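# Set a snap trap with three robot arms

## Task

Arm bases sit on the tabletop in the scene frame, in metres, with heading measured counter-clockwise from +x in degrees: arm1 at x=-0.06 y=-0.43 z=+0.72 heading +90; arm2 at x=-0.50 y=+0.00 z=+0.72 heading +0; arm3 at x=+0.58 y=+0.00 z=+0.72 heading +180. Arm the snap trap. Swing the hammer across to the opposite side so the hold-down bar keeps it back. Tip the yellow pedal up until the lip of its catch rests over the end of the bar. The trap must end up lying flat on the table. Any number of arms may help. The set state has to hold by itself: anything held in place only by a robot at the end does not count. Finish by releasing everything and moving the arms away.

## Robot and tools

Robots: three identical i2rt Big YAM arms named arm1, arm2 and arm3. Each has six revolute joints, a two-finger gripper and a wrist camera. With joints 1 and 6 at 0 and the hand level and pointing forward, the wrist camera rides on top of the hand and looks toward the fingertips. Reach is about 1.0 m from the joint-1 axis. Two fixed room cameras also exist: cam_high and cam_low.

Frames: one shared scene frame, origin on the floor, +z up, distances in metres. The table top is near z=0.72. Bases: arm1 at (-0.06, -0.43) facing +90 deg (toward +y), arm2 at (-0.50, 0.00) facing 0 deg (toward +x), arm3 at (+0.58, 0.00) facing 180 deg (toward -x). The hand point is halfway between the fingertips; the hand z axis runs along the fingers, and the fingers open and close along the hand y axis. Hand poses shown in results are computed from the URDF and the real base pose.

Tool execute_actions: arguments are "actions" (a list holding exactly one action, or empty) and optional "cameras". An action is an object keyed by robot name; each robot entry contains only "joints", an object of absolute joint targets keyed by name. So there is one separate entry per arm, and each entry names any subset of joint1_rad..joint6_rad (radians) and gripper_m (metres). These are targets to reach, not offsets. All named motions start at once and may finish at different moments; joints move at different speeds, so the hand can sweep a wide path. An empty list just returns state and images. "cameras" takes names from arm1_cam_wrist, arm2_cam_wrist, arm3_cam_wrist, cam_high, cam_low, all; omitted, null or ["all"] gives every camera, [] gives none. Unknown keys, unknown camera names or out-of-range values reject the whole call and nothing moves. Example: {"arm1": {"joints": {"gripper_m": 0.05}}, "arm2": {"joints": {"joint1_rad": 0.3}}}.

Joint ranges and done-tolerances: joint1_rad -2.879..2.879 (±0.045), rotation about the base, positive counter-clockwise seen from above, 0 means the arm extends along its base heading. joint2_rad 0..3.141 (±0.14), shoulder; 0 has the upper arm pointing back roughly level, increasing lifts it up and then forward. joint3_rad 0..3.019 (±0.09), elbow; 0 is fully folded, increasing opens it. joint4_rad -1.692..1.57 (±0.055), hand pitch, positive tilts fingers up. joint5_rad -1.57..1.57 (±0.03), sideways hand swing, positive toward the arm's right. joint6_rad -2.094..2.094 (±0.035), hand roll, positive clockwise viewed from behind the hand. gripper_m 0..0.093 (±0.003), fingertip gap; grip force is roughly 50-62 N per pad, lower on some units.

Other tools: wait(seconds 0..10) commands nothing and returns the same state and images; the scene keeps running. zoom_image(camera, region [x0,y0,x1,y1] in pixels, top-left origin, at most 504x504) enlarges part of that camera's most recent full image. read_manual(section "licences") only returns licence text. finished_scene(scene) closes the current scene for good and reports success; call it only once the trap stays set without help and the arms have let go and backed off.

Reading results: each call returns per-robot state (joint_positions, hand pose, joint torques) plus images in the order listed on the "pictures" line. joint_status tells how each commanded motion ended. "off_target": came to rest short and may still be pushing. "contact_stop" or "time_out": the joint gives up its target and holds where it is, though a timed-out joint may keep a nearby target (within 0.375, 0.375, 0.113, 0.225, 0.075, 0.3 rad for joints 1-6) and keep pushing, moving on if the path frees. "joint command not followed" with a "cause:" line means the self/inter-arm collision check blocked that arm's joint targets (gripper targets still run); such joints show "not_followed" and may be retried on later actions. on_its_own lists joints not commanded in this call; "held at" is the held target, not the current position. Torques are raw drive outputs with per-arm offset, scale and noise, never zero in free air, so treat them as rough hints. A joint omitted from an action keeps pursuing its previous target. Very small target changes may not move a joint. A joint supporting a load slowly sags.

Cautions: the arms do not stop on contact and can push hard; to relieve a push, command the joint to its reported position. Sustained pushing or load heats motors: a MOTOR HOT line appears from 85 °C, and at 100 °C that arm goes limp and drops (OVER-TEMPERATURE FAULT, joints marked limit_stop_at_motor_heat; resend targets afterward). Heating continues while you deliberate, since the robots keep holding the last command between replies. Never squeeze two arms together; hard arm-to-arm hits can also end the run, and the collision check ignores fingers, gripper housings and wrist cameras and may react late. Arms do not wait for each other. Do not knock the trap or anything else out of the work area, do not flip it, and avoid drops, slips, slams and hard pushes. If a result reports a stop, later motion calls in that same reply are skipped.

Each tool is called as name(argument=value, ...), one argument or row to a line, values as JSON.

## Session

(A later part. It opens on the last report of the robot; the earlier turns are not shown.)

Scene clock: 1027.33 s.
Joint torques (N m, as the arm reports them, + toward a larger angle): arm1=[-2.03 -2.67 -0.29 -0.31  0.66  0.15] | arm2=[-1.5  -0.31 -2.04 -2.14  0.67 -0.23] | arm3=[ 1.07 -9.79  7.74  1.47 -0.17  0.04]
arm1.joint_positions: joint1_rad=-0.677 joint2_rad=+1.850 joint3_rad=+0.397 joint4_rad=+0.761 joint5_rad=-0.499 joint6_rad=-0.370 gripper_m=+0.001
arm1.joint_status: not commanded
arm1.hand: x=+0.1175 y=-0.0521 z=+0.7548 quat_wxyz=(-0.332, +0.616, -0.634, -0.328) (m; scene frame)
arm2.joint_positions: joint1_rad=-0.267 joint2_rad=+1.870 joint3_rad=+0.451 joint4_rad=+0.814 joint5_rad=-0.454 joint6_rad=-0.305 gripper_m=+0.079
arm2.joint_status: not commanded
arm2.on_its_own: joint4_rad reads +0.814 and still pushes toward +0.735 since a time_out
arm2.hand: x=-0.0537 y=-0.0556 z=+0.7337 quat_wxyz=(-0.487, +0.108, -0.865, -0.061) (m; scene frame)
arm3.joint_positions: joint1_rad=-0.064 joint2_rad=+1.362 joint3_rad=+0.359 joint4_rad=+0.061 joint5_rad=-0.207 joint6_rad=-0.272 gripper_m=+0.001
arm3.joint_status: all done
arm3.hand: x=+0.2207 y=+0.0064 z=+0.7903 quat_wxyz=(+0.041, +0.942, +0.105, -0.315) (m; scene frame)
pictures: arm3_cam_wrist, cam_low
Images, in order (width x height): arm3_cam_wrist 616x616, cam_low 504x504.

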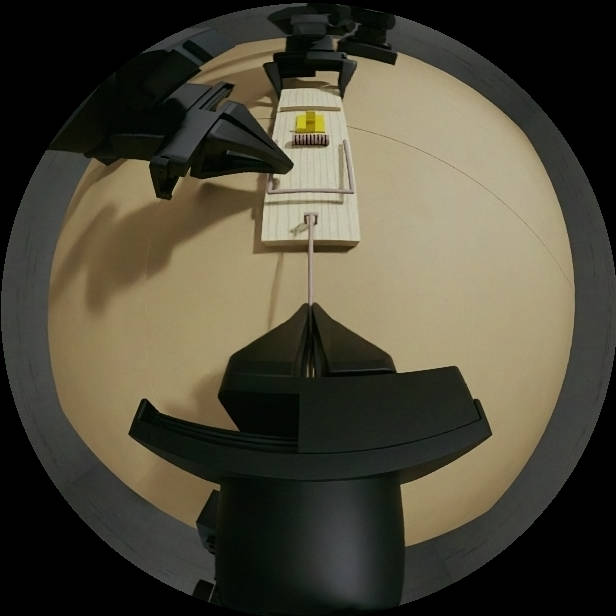

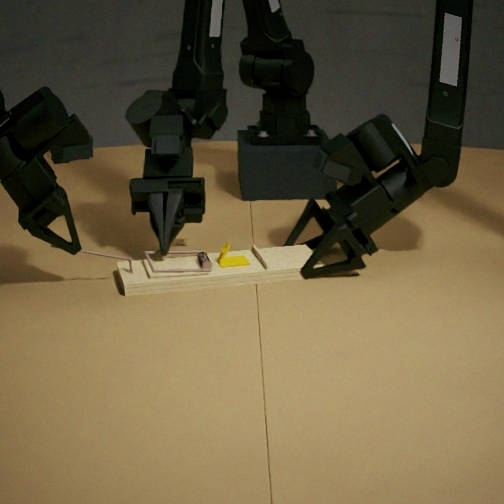

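execute_actions(
  actions=[
    {"arm3": {"joints": {"joint1_rad": -0.172, "joint2_rad": 1.425, "joint3_rad": 0.567, "joint4_rad": -0.367, "joint5_rad": -0.425, "joint6_rad": -0.175}}},
  ],
  cameras=["arm1_cam_wrist", "arm3_cam_wrist", "cam_low"],
)

Scene clock: 1148.43 s.
Joint torques (N m, as the arm reports them, + toward a larger angle): arm1=[-1.41 -2.63 -0.35 -0.35  0.72  0.11] | arm2=[-1.59 -0.06 -2.1  -2.14  0.64 -0.22] | arm3=[-0.52 -9.7   8.66  0.05 -0.46 -0.02]
arm1.joint_positions: joint1_rad=-0.677 joint2_rad=+1.850 joint3_rad=+0.397 joint4_rad=+0.761 joint5_rad=-0.499 joint6_rad=-0.370 gripper_m=+0.001
arm1.joint_status: not commanded
arm1.hand: x=+0.1175 y=-0.0521 z=+0.7548 quat_wxyz=(-0.332, +0.616, -0.634, -0.328) (m; scene frame)
arm2.joint_positions: joint1_rad=-0.267 joint2_rad=+1.870 joint3_rad=+0.451 joint4_rad=+0.814 joint5_rad=-0.454 joint6_rad=-0.304 gripper_m=+0.079
arm2.joint_status: not commanded
arm2.on_its_own: joint4_rad reads +0.814 and still pushes toward +0.735 since a time_out
arm2.hand: x=-0.0537 y=-0.0556 z=+0.7337 quat_wxyz=(-0.487, +0.108, -0.865, -0.061) (m; scene frame)
arm3.joint_positions: joint1_rad=-0.164 joint2_rad=+1.411 joint3_rad=+0.542 joint4_rad=-0.341 joint5_rad=-0.419 joint6_rad=-0.177 gripper_m=+0.001
arm3.joint_status: all done
arm3.hand: x=+0.2164 y=+0.0080 z=+0.8006 quat_wxyz=(+0.170, +0.964, +0.018, -0.206) (m; scene frame)
pictures: arm1_cam_wrist, arm3_cam_wrist, cam_low
Images, in order (width x height): arm1_cam_wrist 616x616, arm3_cam_wrist 616x616, cam_low 504x504.

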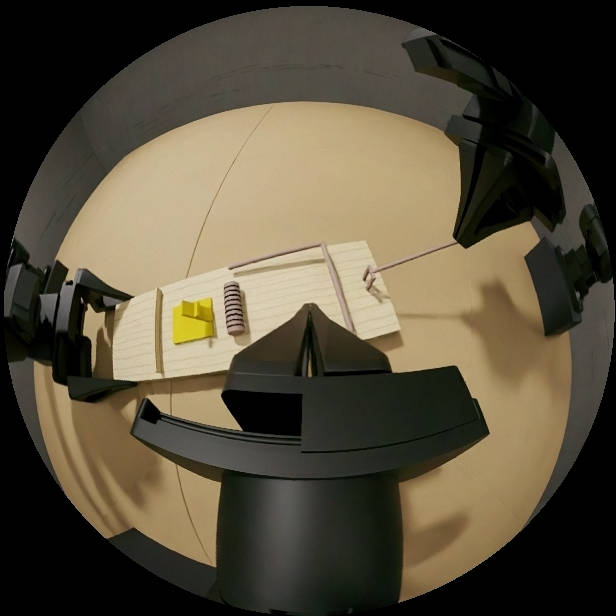

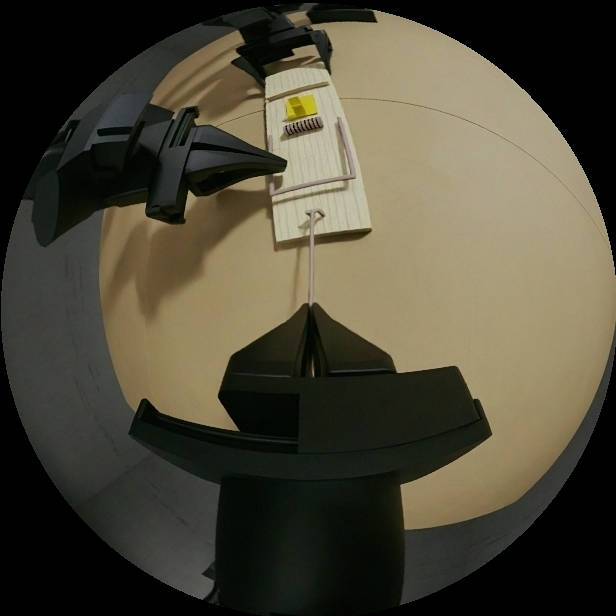

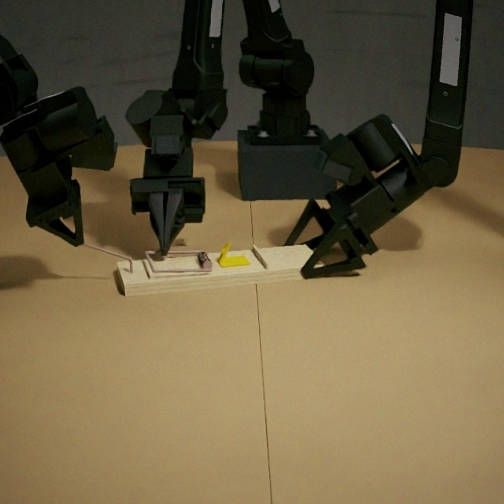

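zoom_image(
  camera="cam_low",
  region=[20, 190, 160, 280],
)

zoom_image(
  camera="arm1_cam_wrist",
  region=[400, 170, 550, 290],
)

Region (20, 190, 160, 280) of cam_low's 504x504 image, scaled by 3.600, with more detail than that image has; it fills the top 324 rows of this view, and the rest is white.

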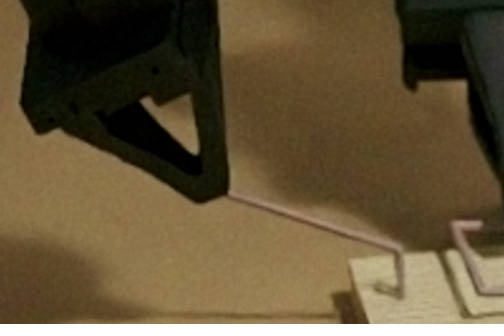

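Region (400, 170, 550, 290) of arm1_cam_wrist's 616x616 image, scaled by 3.360, with more detail than that image has; it fills the top 403 rows of this view, and the rest is white.

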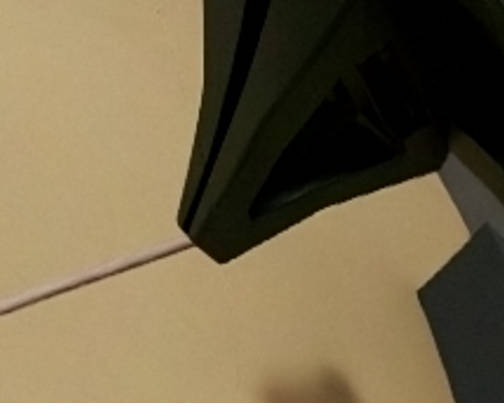

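execute_actions(
  actions=[
    {"arm3": {"joints": {"joint1_rad": -0.244, "joint2_rad": 1.562, "joint3_rad": 0.772, "joint4_rad": -0.746, "joint5_rad": -0.626, "joint6_rad": 0.06}}},
  ],
  cameras=["arm1_cam_wrist", "arm3_cam_wrist", "cam_low"],
)

Scene clock: 1155.97 s.
Joint torques (N m, as the arm reports them, + toward a larger angle): arm1=[-1.15 -2.17 -0.26 -0.35  0.71  0.15] | arm2=[-1.79  0.03 -2.07 -2.19  0.65 -0.23] | arm3=[  0.16 -12.28   8.62  -1.04  -0.4    0.03]
arm1.joint_positions: joint1_rad=-0.677 joint2_rad=+1.850 joint3_rad=+0.397 joint4_rad=+0.761 joint5_rad=-0.499 joint6_rad=-0.370 gripper_m=+0.001
arm1.joint_status: not commanded
arm1.hand: x=+0.1175 y=-0.0522 z=+0.7547 quat_wxyz=(-0.332, +0.616, -0.634, -0.328) (m; scene frame)
arm2.joint_positions: joint1_rad=-0.267 joint2_rad=+1.870 joint3_rad=+0.451 joint4_rad=+0.814 joint5_rad=-0.454 joint6_rad=-0.304 gripper_m=+0.079
arm2.joint_status: not commanded
arm2.on_its_own: joint4_rad reads +0.814 and still pushes toward +0.735 since a time_out
arm2.hand: x=-0.0537 y=-0.0556 z=+0.7337 quat_wxyz=(-0.487, +0.108, -0.865, -0.061) (m; scene frame)
arm3.joint_positions: joint1_rad=-0.244 joint2_rad=+1.551 joint3_rad=+0.747 joint4_rad=-0.710 joint5_rad=-0.625 joint6_rad=+0.049 gripper_m=+0.001
arm3.joint_status: all done
arm3.hand: x=+0.2068 y=+0.0086 z=+0.8156 quat_wxyz=(+0.303, +0.938, -0.156, -0.058) (m; scene frame)
pictures: arm1_cam_wrist, arm3_cam_wrist, cam_low
Images, in order (width x height): arm1_cam_wrist 616x616, arm3_cam_wrist 616x616, cam_low 504x504.

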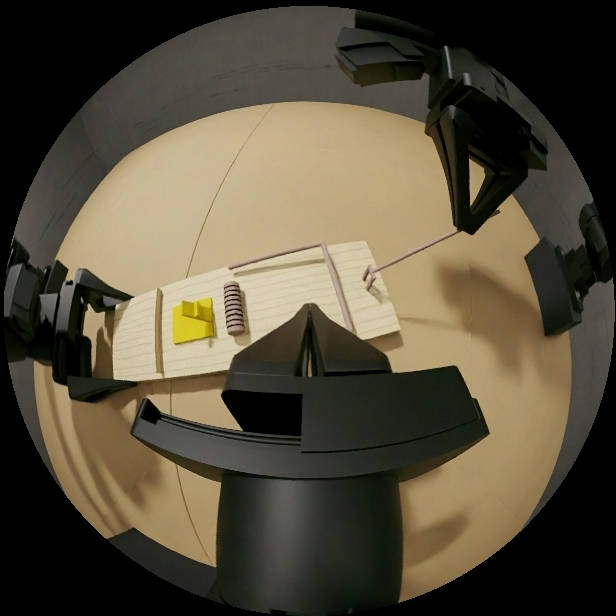

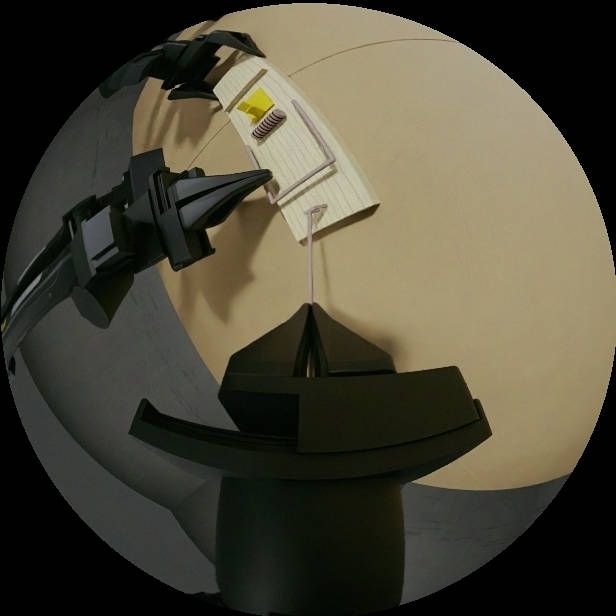

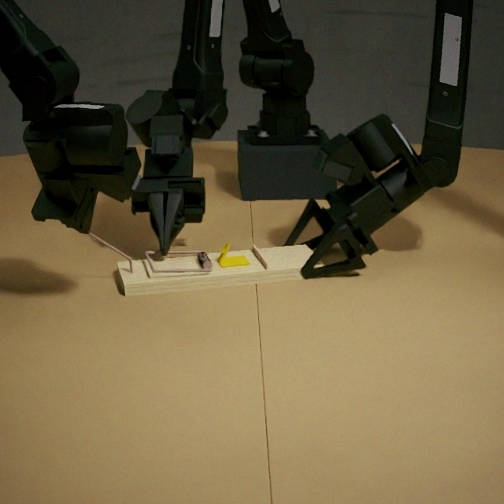

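zoom_image(
  camera="arm1_cam_wrist",
  region=[400, 150, 550, 270],
)

Region (400, 150, 550, 270) of arm1_cam_wrist's 616x616 image, scaled by 3.360, with more detail than that image has; it fills the top 403 rows of this view, and the rest is white.

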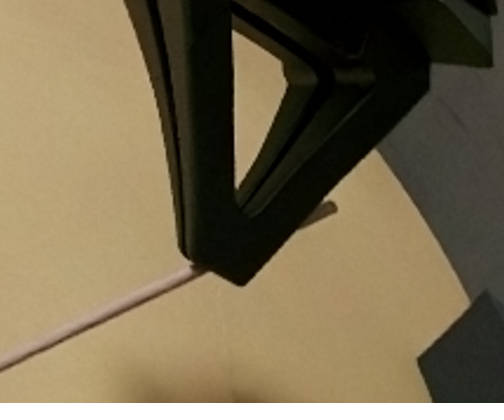

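execute_actions(
  actions=[
    {"arm3": {"joints": {"joint1_rad": -0.274, "joint2_rad": 1.695, "joint3_rad": 0.956, "joint4_rad": -0.995, "joint5_rad": -0.785, "joint6_rad": 0.62}}},
  ],
  cameras=["arm1_cam_wrist", "arm2_cam_wrist", "arm3_cam_wrist", "cam_low"],
)

Scene clock: 1169.23 s.
Joint torques (N m, as the arm reports them, + toward a larger angle): arm1=[-1.57 -2.77 -0.34 -0.35  0.72  0.14] | arm2=[-1.68 -0.26 -2.1  -2.13  0.67 -0.22] | arm3=[  0.22 -14.31   9.32  -1.    -0.34   0.13]
arm1.joint_positions: joint1_rad=-0.677 joint2_rad=+1.850 joint3_rad=+0.397 joint4_rad=+0.761 joint5_rad=-0.499 joint6_rad=-0.370 gripper_m=+0.001
arm1.joint_status: not commanded
arm1.hand: x=+0.1175 y=-0.0522 z=+0.7547 quat_wxyz=(-0.332, +0.616, -0.634, -0.328) (m; scene frame)
arm2.joint_positions: joint1_rad=-0.267 joint2_rad=+1.870 joint3_rad=+0.451 joint4_rad=+0.814 joint5_rad=-0.454 joint6_rad=-0.304 gripper_m=+0.079
arm2.joint_status: not commanded
arm2.on_its_own: joint4_rad reads +0.814 and still pushes toward +0.735 since a time_out
arm2.hand: x=-0.0537 y=-0.0556 z=+0.7337 quat_wxyz=(-0.487, +0.108, -0.865, -0.061) (m; scene frame)
arm3.joint_positions: joint1_rad=-0.275 joint2_rad=+1.683 joint3_rad=+0.922 joint4_rad=-0.971 joint5_rad=-0.787 joint6_rad=+0.601 gripper_m=+0.001
arm3.joint_status: all done
arm3.hand: x=+0.1838 y=+0.0057 z=+0.8355 quat_wxyz=(+0.368, +0.808, -0.441, +0.133) (m; scene frame)
pictures: arm1_cam_wrist, arm2_cam_wrist, arm3_cam_wrist, cam_low
Images, in order (width x height): arm1_cam_wrist 616x616, arm2_cam_wrist 616x616, arm3_cam_wrist 616x616, cam_low 504x504.

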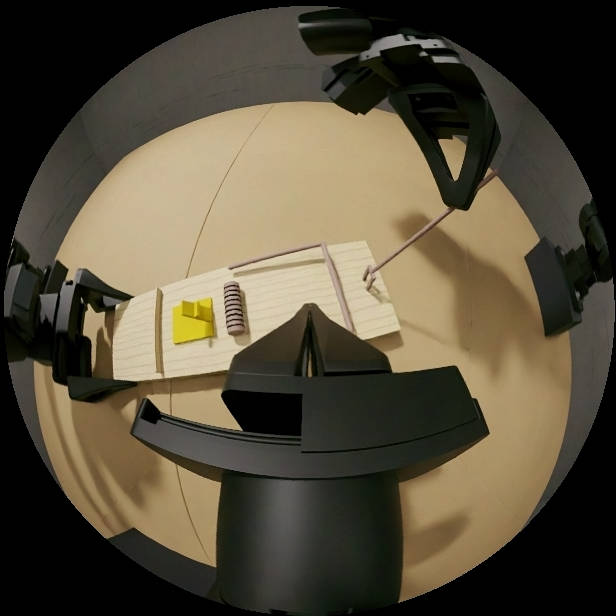

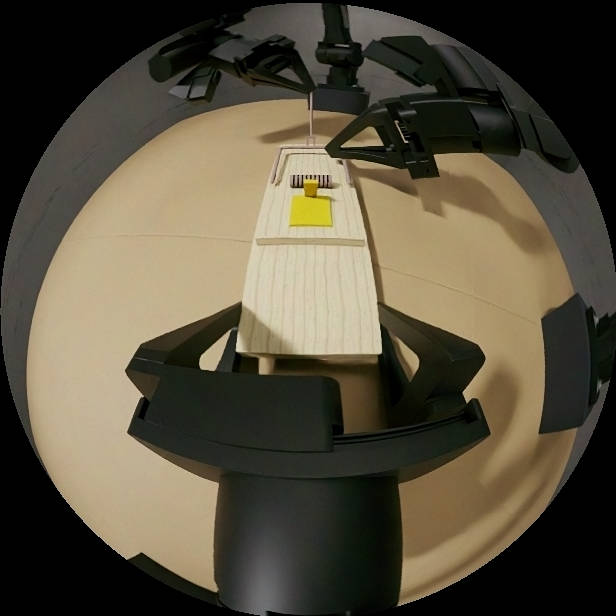

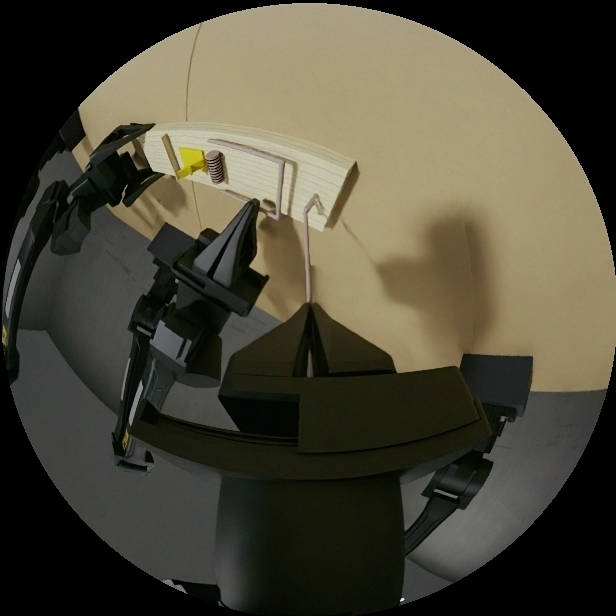

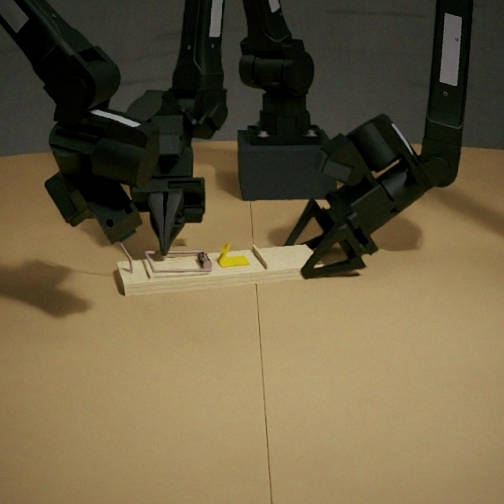

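zoom_image(
  camera="arm1_cam_wrist",
  region=[390, 120, 540, 240],
)

Region (390, 120, 540, 240) of arm1_cam_wrist's 616x616 image, scaled by 3.360, with more detail than that image has; it fills the top 403 rows of this view, and the rest is white.

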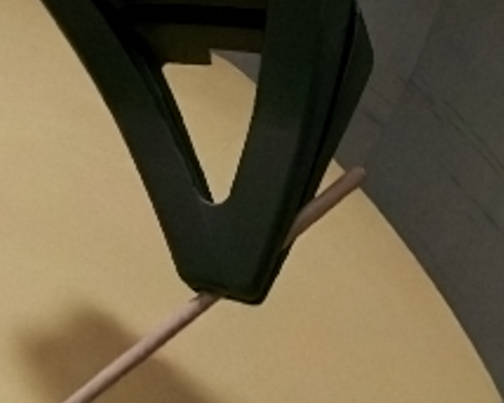

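execute_actions(
  actions=[
    {"arm3": {"joints": {"joint1_rad": -0.19, "joint2_rad": 1.758, "joint3_rad": 1.082, "joint4_rad": -1.055, "joint6_rad": 1.35, "gripper_m": 0.018}}},
  ],
  cameras=["arm1_cam_wrist", "arm2_cam_wrist", "arm3_cam_wrist", "cam_low"],
)

Scene clock: 1196.50 s.
Joint torques (N m, as the arm reports them, + toward a larger angle): arm1=[-1.4  -2.81 -0.37 -0.34  0.72  0.14] | arm2=[-1.73 -0.31 -2.07 -2.19  0.66 -0.22] | arm3=[  0.14 -15.25   9.44  -0.43  -0.31   0.05]
arm1.joint_positions: joint1_rad=-0.677 joint2_rad=+1.850 joint3_rad=+0.397 joint4_rad=+0.761 joint5_rad=-0.499 joint6_rad=-0.370 gripper_m=+0.001
arm1.joint_status: not commanded
arm1.hand: x=+0.1175 y=-0.0522 z=+0.7547 quat_wxyz=(-0.332, +0.616, -0.634, -0.328) (m; scene frame)
arm2.joint_positions: joint1_rad=-0.267 joint2_rad=+1.870 joint3_rad=+0.451 joint4_rad=+0.814 joint5_rad=-0.454 joint6_rad=-0.304 gripper_m=+0.079
arm2.joint_status: not commanded
arm2.on_its_own: joint4_rad reads +0.814 and still pushes toward +0.735 since a time_out
arm2.hand: x=-0.0537 y=-0.0556 z=+0.7337 quat_wxyz=(-0.487, +0.108, -0.865, -0.061) (m; scene frame)
arm3.joint_positions: joint1_rad=-0.189 joint2_rad=+1.740 joint3_rad=+1.051 joint4_rad=-1.045 joint5_rad=-0.787 joint6_rad=+1.343 gripper_m=+0.018
arm3.joint_status: all done
arm3.hand: x=+0.1469 y=-0.0188 z=+0.8493 quat_wxyz=(+0.283, +0.622, -0.678, +0.270) (m; scene frame)
pictures: arm1_cam_wrist, arm2_cam_wrist, arm3_cam_wrist, cam_low
Images, in order (width x height): arm1_cam_wrist 616x616, arm2_cam_wrist 616x616, arm3_cam_wrist 616x616, cam_low 504x504.

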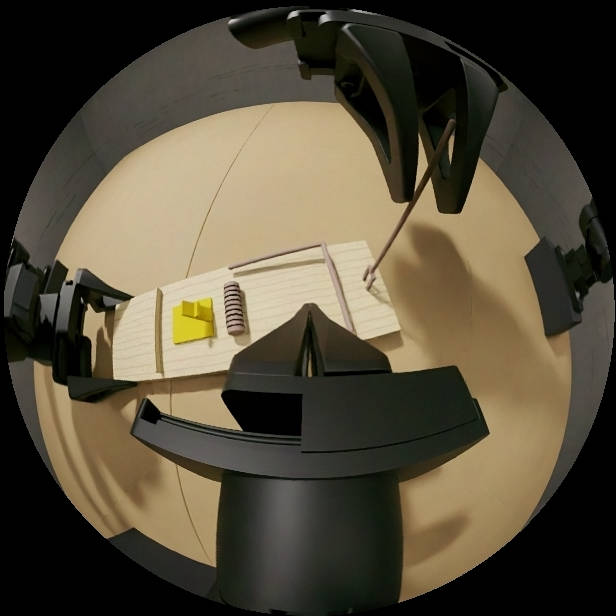

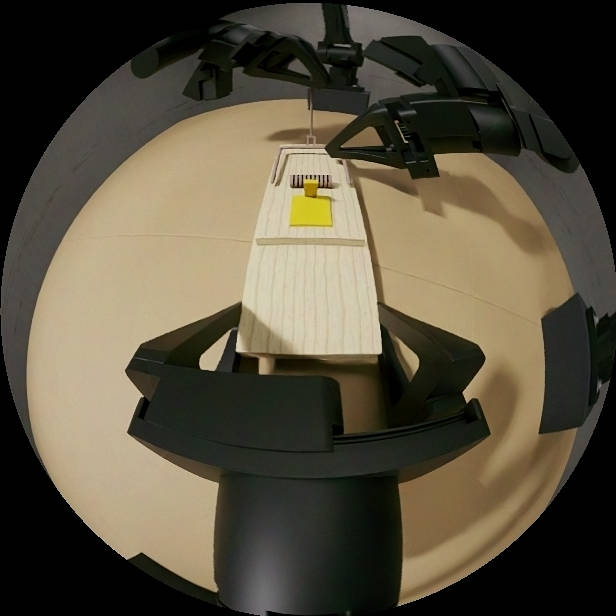

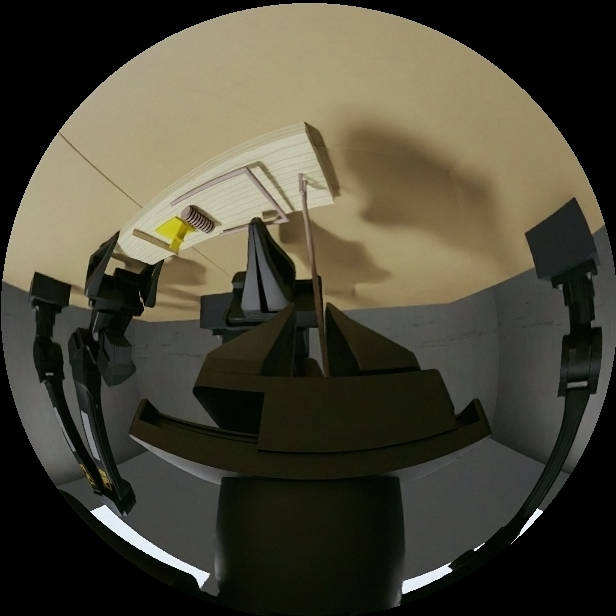

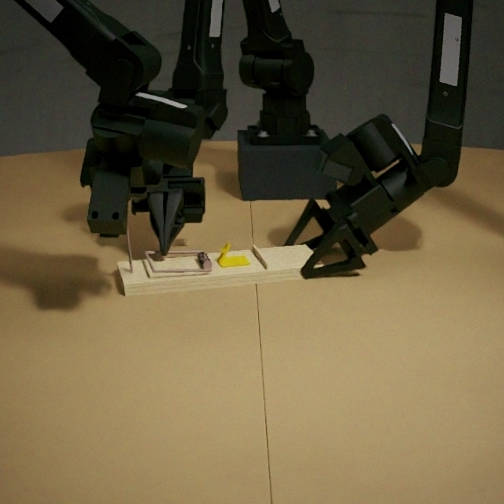

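zoom_image(
  camera="arm1_cam_wrist",
  region=[340, 60, 520, 240],
)

zoom_image(
  camera="arm2_cam_wrist",
  region=[220, 20, 420, 200],
)

Region (340, 60, 520, 240) of arm1_cam_wrist's 616x616 image, scaled by 2.800, with more detail than that image has.

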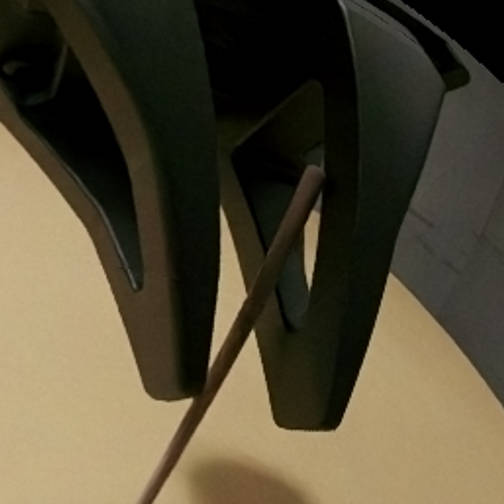

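Region (220, 20, 420, 200) of arm2_cam_wrist's 616x616 image, scaled by 2.520, with more detail than that image has; it fills the top 454 rows of this view, and the rest is white.

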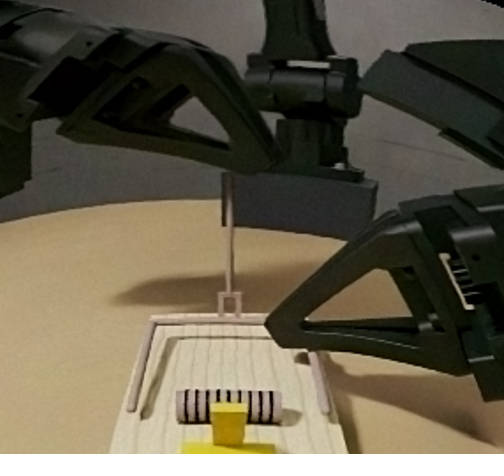

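execute_actions(
  actions=[
    {"arm3": {"joints": {"joint1_rad": -0.152, "joint2_rad": 1.862, "joint3_rad": 1.205, "joint4_rad": -1.075, "joint6_rad": 2.0}}},
  ],
  cameras=["arm1_cam_wrist", "arm2_cam_wrist", "arm3_cam_wrist", "cam_low"],
)

Scene clock: 1242.23 s.
Joint torques (N m, as the arm reports them, + toward a larger angle): arm1=[-1.62 -2.41 -0.38 -0.33  0.71  0.14] | arm2=[-1.68 -0.24 -2.09 -2.21  0.65 -0.23] | arm3=[  0.89 -16.95   9.88  -0.36  -0.31   0.07]
arm1.joint_positions: joint1_rad=-0.677 joint2_rad=+1.850 joint3_rad=+0.397 joint4_rad=+0.761 joint5_rad=-0.499 joint6_rad=-0.370 gripper_m=+0.001
arm1.joint_status: not commanded
arm1.hand: x=+0.1175 y=-0.0522 z=+0.7547 quat_wxyz=(-0.332, +0.616, -0.634, -0.328) (m; scene frame)
arm2.joint_positions: joint1_rad=-0.267 joint2_rad=+1.870 joint3_rad=+0.451 joint4_rad=+0.814 joint5_rad=-0.454 joint6_rad=-0.304 gripper_m=+0.079
arm2.joint_status: not commanded
arm2.on_its_own: joint4_rad reads +0.814 and still pushes toward +0.735 since a time_out
arm2.hand: x=-0.0537 y=-0.0556 z=+0.7337 quat_wxyz=(-0.487, +0.108, -0.865, -0.061) (m; scene frame)
arm3.joint_positions: joint1_rad=-0.160 joint2_rad=+1.844 joint3_rad=+1.169 joint4_rad=-1.069 joint5_rad=-0.787 joint6_rad=+1.993 gripper_m=+0.018
arm3.joint_status: all done
arm3.hand: x=+0.1103 y=-0.0231 z=+0.8378 quat_wxyz=(+0.174, +0.383, -0.836, +0.352) (m; scene frame)
pictures: arm1_cam_wrist, arm2_cam_wrist, arm3_cam_wrist, cam_low
Images, in order (width x height): arm1_cam_wrist 616x616, arm2_cam_wrist 616x616, arm3_cam_wrist 616x616, cam_low 504x504.

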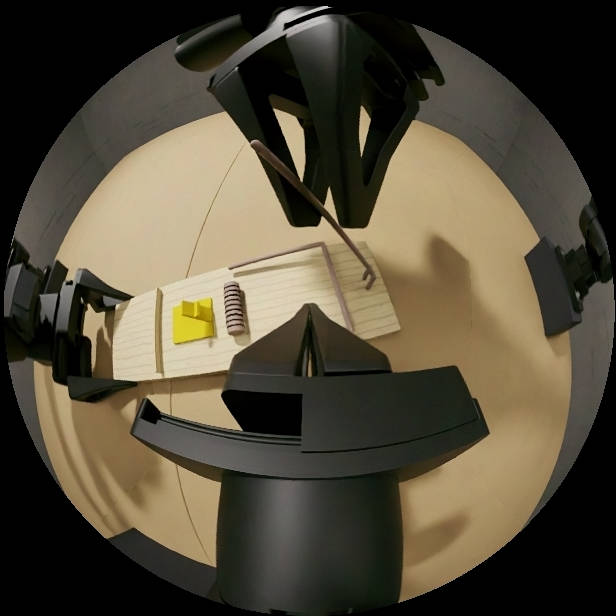

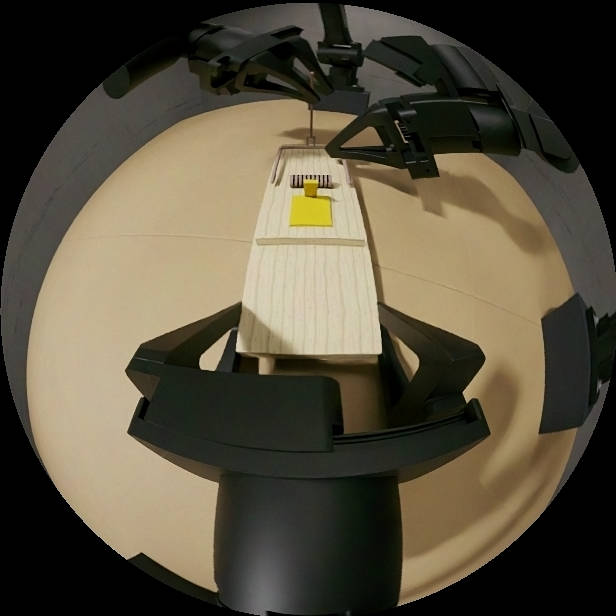

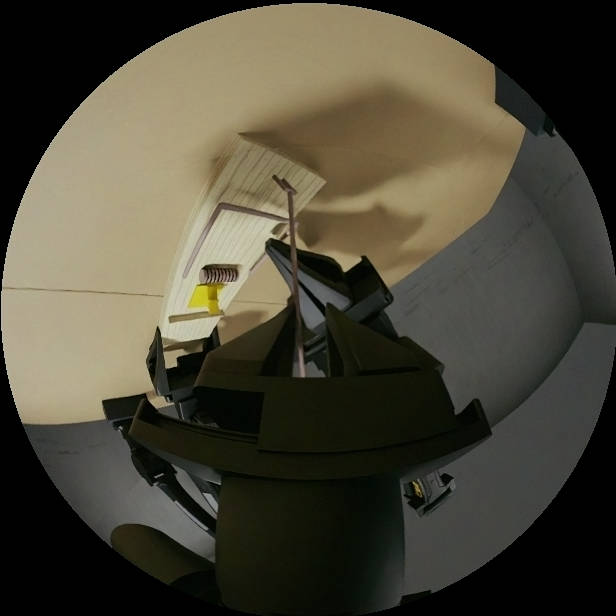

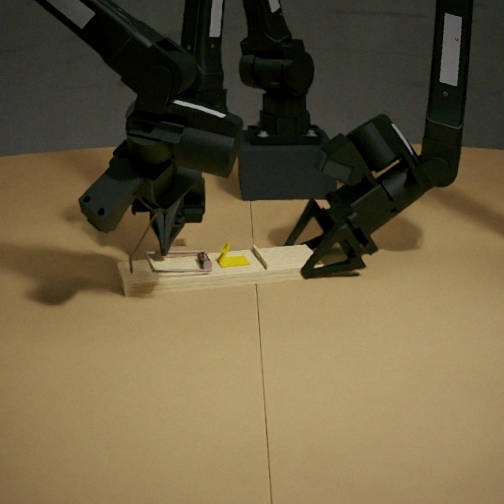

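zoom_image(
  camera="arm1_cam_wrist",
  region=[220, 110, 400, 300],
)

zoom_image(
  camera="arm2_cam_wrist",
  region=[220, 20, 420, 200],
)

Region (220, 110, 400, 300) of arm1_cam_wrist's 616x616 image, scaled by 2.653, with more detail than that image has; it fills the left 477 columns of this view, and the rest is white.

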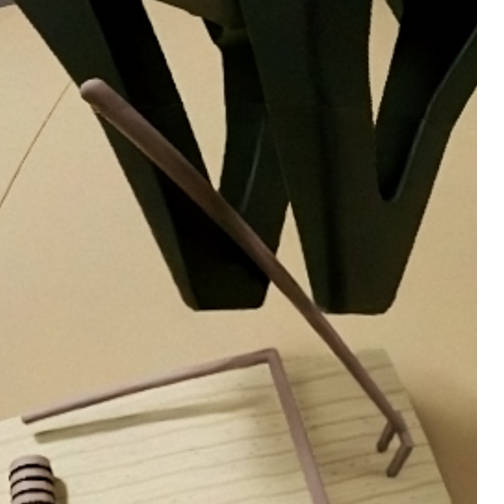

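Region (220, 20, 420, 200) of arm2_cam_wrist's 616x616 image, scaled by 2.520, with more detail than that image has; it fills the top 454 rows of this view, and the rest is white.

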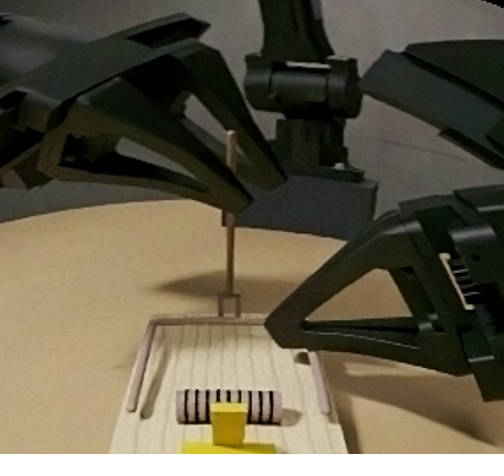

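execute_actions(
  actions=[
    {"arm3": {"joints": {"joint1_rad": -0.115, "joint2_rad": 2.015, "joint3_rad": 1.322, "joint4_rad": -1.013, "joint6_rad": 2.085}}},
  ],
  cameras=["arm1_cam_wrist", "arm2_cam_wrist", "arm3_cam_wrist", "cam_low"],
)

Scene clock: 1264.67 s.
Joint torques (N m, as the arm reports them, + toward a larger angle): arm1=[-1.32 -2.48 -0.23 -0.36  0.68  0.14] | arm2=[-1.36 -0.02 -2.06 -2.12  0.68 -0.22] | arm3=[  0.69 -19.2    9.04   0.13  -0.31   0.09]
arm1.joint_positions: joint1_rad=-0.677 joint2_rad=+1.850 joint3_rad=+0.397 joint4_rad=+0.761 joint5_rad=-0.499 joint6_rad=-0.370 gripper_m=+0.001
arm1.joint_status: not commanded
arm1.hand: x=+0.1175 y=-0.0522 z=+0.7547 quat_wxyz=(-0.332, +0.616, -0.634, -0.328) (m; scene frame)
arm2.joint_positions: joint1_rad=-0.267 joint2_rad=+1.870 joint3_rad=+0.451 joint4_rad=+0.814 joint5_rad=-0.454 joint6_rad=-0.304 gripper_m=+0.079
arm2.joint_status: not commanded
arm2.on_its_own: joint4_rad reads +0.814 and still pushes toward +0.735 since a time_out
arm2.hand: x=-0.0537 y=-0.0556 z=+0.7337 quat_wxyz=(-0.487, +0.108, -0.865, -0.061) (m; scene frame)
arm3.joint_positions: joint1_rad=-0.121 joint2_rad=+2.001 joint3_rad=+1.295 joint4_rad=-1.017 joint5_rad=-0.787 joint6_rad=+2.078 gripper_m=+0.018
arm3.joint_status: all done
arm3.hand: x=+0.0643 y=-0.0335 z=+0.7969 quat_wxyz=(+0.160, +0.368, -0.843, +0.357) (m; scene frame)
pictures: arm1_cam_wrist, arm2_cam_wrist, arm3_cam_wrist, cam_low
Images, in order (width x height): arm1_cam_wrist 616x616, arm2_cam_wrist 616x616, arm3_cam_wrist 616x616, cam_low 504x504.

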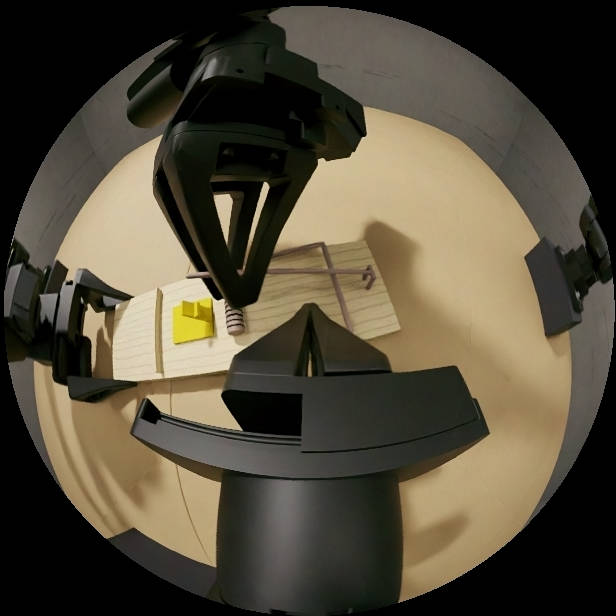

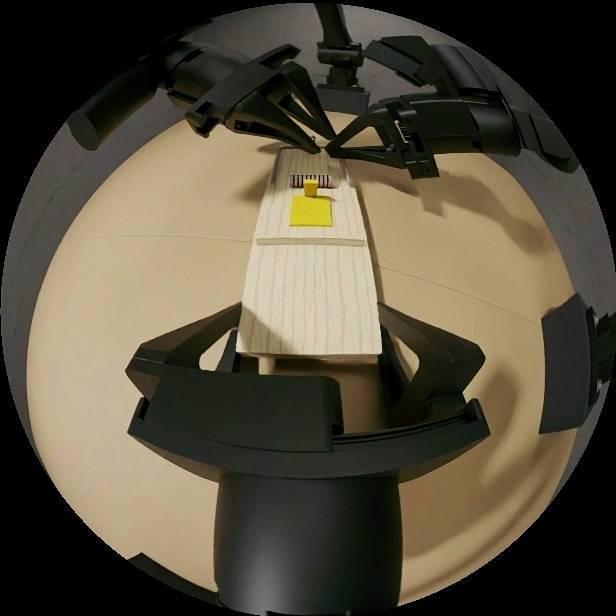

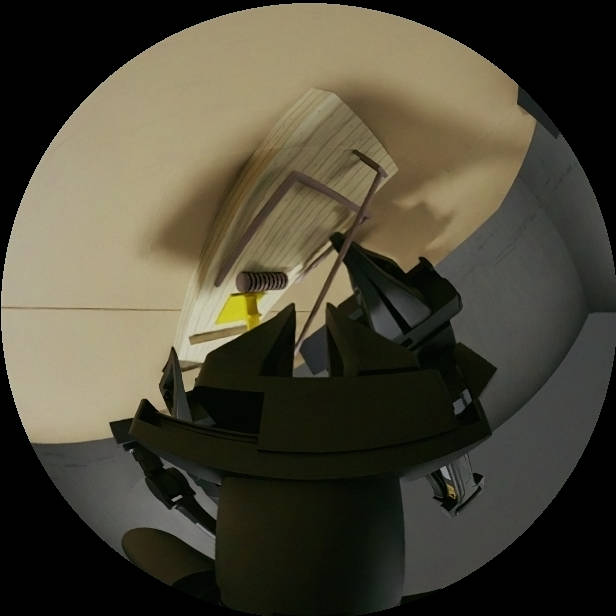

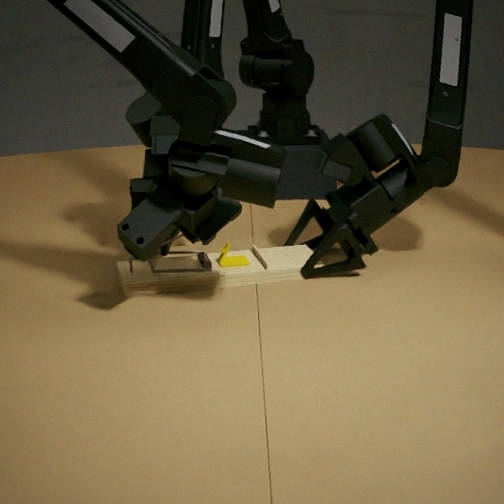

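zoom_image(
  camera="arm1_cam_wrist",
  region=[160, 210, 400, 360],
)

zoom_image(
  camera="arm2_cam_wrist",
  region=[250, 90, 390, 210],
)

zoom_image(
  camera="cam_low",
  region=[110, 200, 280, 300],
)

Region (160, 210, 400, 360) of arm1_cam_wrist's 616x616 image, scaled by 2.100, with more detail than that image has; it fills the top 315 rows of this view, and the rest is white.

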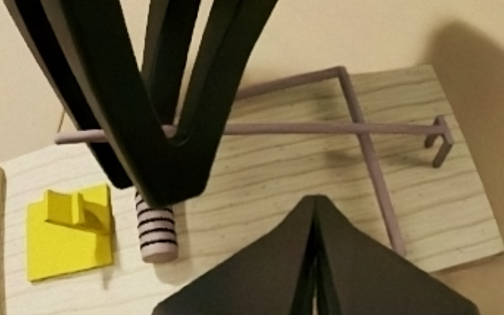

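Region (250, 90, 390, 210) of arm2_cam_wrist's 616x616 image, scaled by 3.600, with more detail than that image has; it fills the top 432 rows of this view, and the rest is white.

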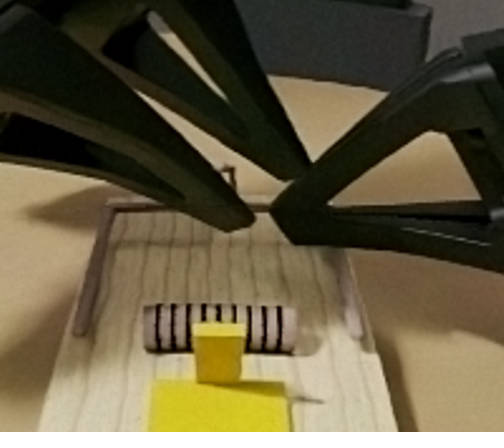

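Region (110, 200, 280, 300) of cam_low's 504x504 image, scaled by 2.965, with more detail than that image has; it fills the top 296 rows of this view, and the rest is white.

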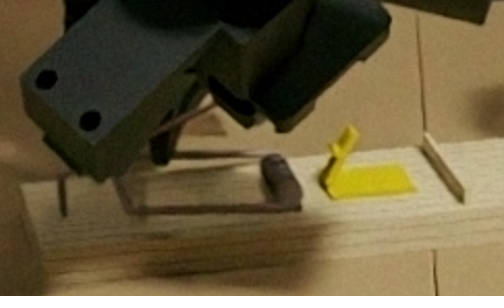

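execute_actions(
  actions=[
    {"arm3": {"joints": {"joint2_rad": 2.044, "gripper_m": 0.024}}},
  ],
  cameras=["arm1_cam_wrist", "arm2_cam_wrist", "arm3_cam_wrist", "cam_low"],
)

Scene clock: 1276.07 s.
Joint torques (N m, as the arm reports them, + toward a larger angle): arm1=[-1.39 -2.45 -0.25 -0.36  0.69  0.13] | arm2=[-1.61 -0.04 -2.11 -2.15  0.65 -0.23] | arm3=[  0.67 -17.93   8.87   0.12  -0.32   0.09]
arm1.joint_positions: joint1_rad=-0.677 joint2_rad=+1.850 joint3_rad=+0.397 joint4_rad=+0.761 joint5_rad=-0.499 joint6_rad=-0.370 gripper_m=+0.001
arm1.joint_status: not commanded
arm1.hand: x=+0.1175 y=-0.0522 z=+0.7547 quat_wxyz=(-0.332, +0.616, -0.634, -0.328) (m; scene frame)
arm2.joint_positions: joint1_rad=-0.267 joint2_rad=+1.870 joint3_rad=+0.451 joint4_rad=+0.814 joint5_rad=-0.454 joint6_rad=-0.304 gripper_m=+0.079
arm2.joint_status: not commanded
arm2.on_its_own: joint4_rad reads +0.814 and still pushes toward +0.735 since a time_out
arm2.hand: x=-0.0537 y=-0.0556 z=+0.7337 quat_wxyz=(-0.487, +0.108, -0.865, -0.061) (m; scene frame)
arm3.joint_positions: joint1_rad=-0.121 joint2_rad=+2.012 joint3_rad=+1.295 joint4_rad=-1.017 joint5_rad=-0.787 joint6_rad=+2.078 gripper_m=+0.024
arm3.joint_status: all done
arm3.hand: x=+0.0657 y=-0.0338 z=+0.7917 quat_wxyz=(+0.155, +0.366, -0.844, +0.360) (m; scene frame)
pictures: arm1_cam_wrist, arm2_cam_wrist, arm3_cam_wrist, cam_low
Images, in order (width x height): arm1_cam_wrist 616x616, arm2_cam_wrist 616x616, arm3_cam_wrist 616x616, cam_low 504x504.

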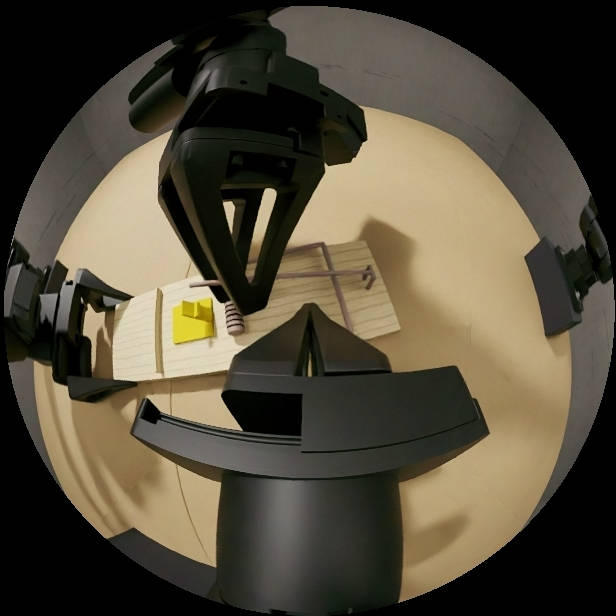

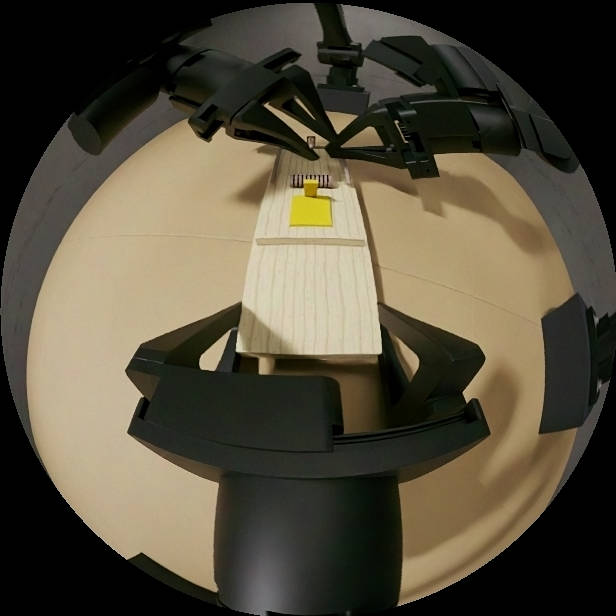

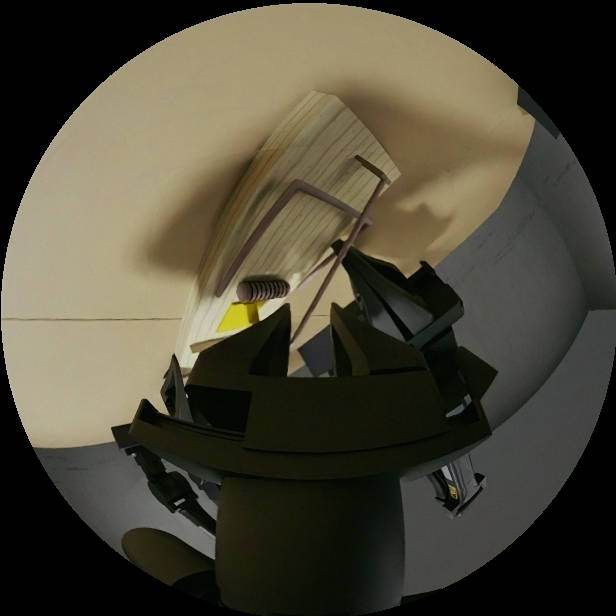

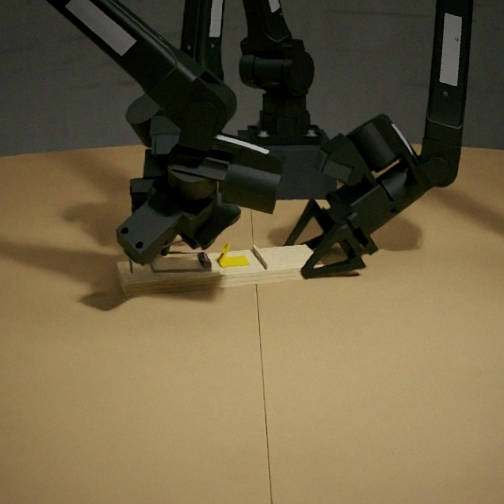

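zoom_image(
  camera="arm2_cam_wrist",
  region=[250, 90, 390, 210],
)

zoom_image(
  camera="arm1_cam_wrist",
  region=[160, 210, 400, 360],
)

Region (250, 90, 390, 210) of arm2_cam_wrist's 616x616 image, scaled by 3.600, with more detail than that image has; it fills the top 432 rows of this view, and the rest is white.

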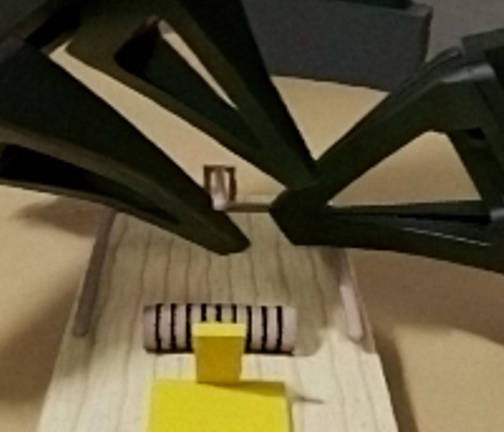

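Region (160, 210, 400, 360) of arm1_cam_wrist's 616x616 image, scaled by 2.100, with more detail than that image has; it fills the top 315 rows of this view, and the rest is white.

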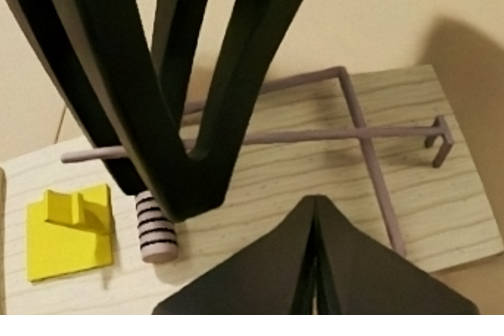

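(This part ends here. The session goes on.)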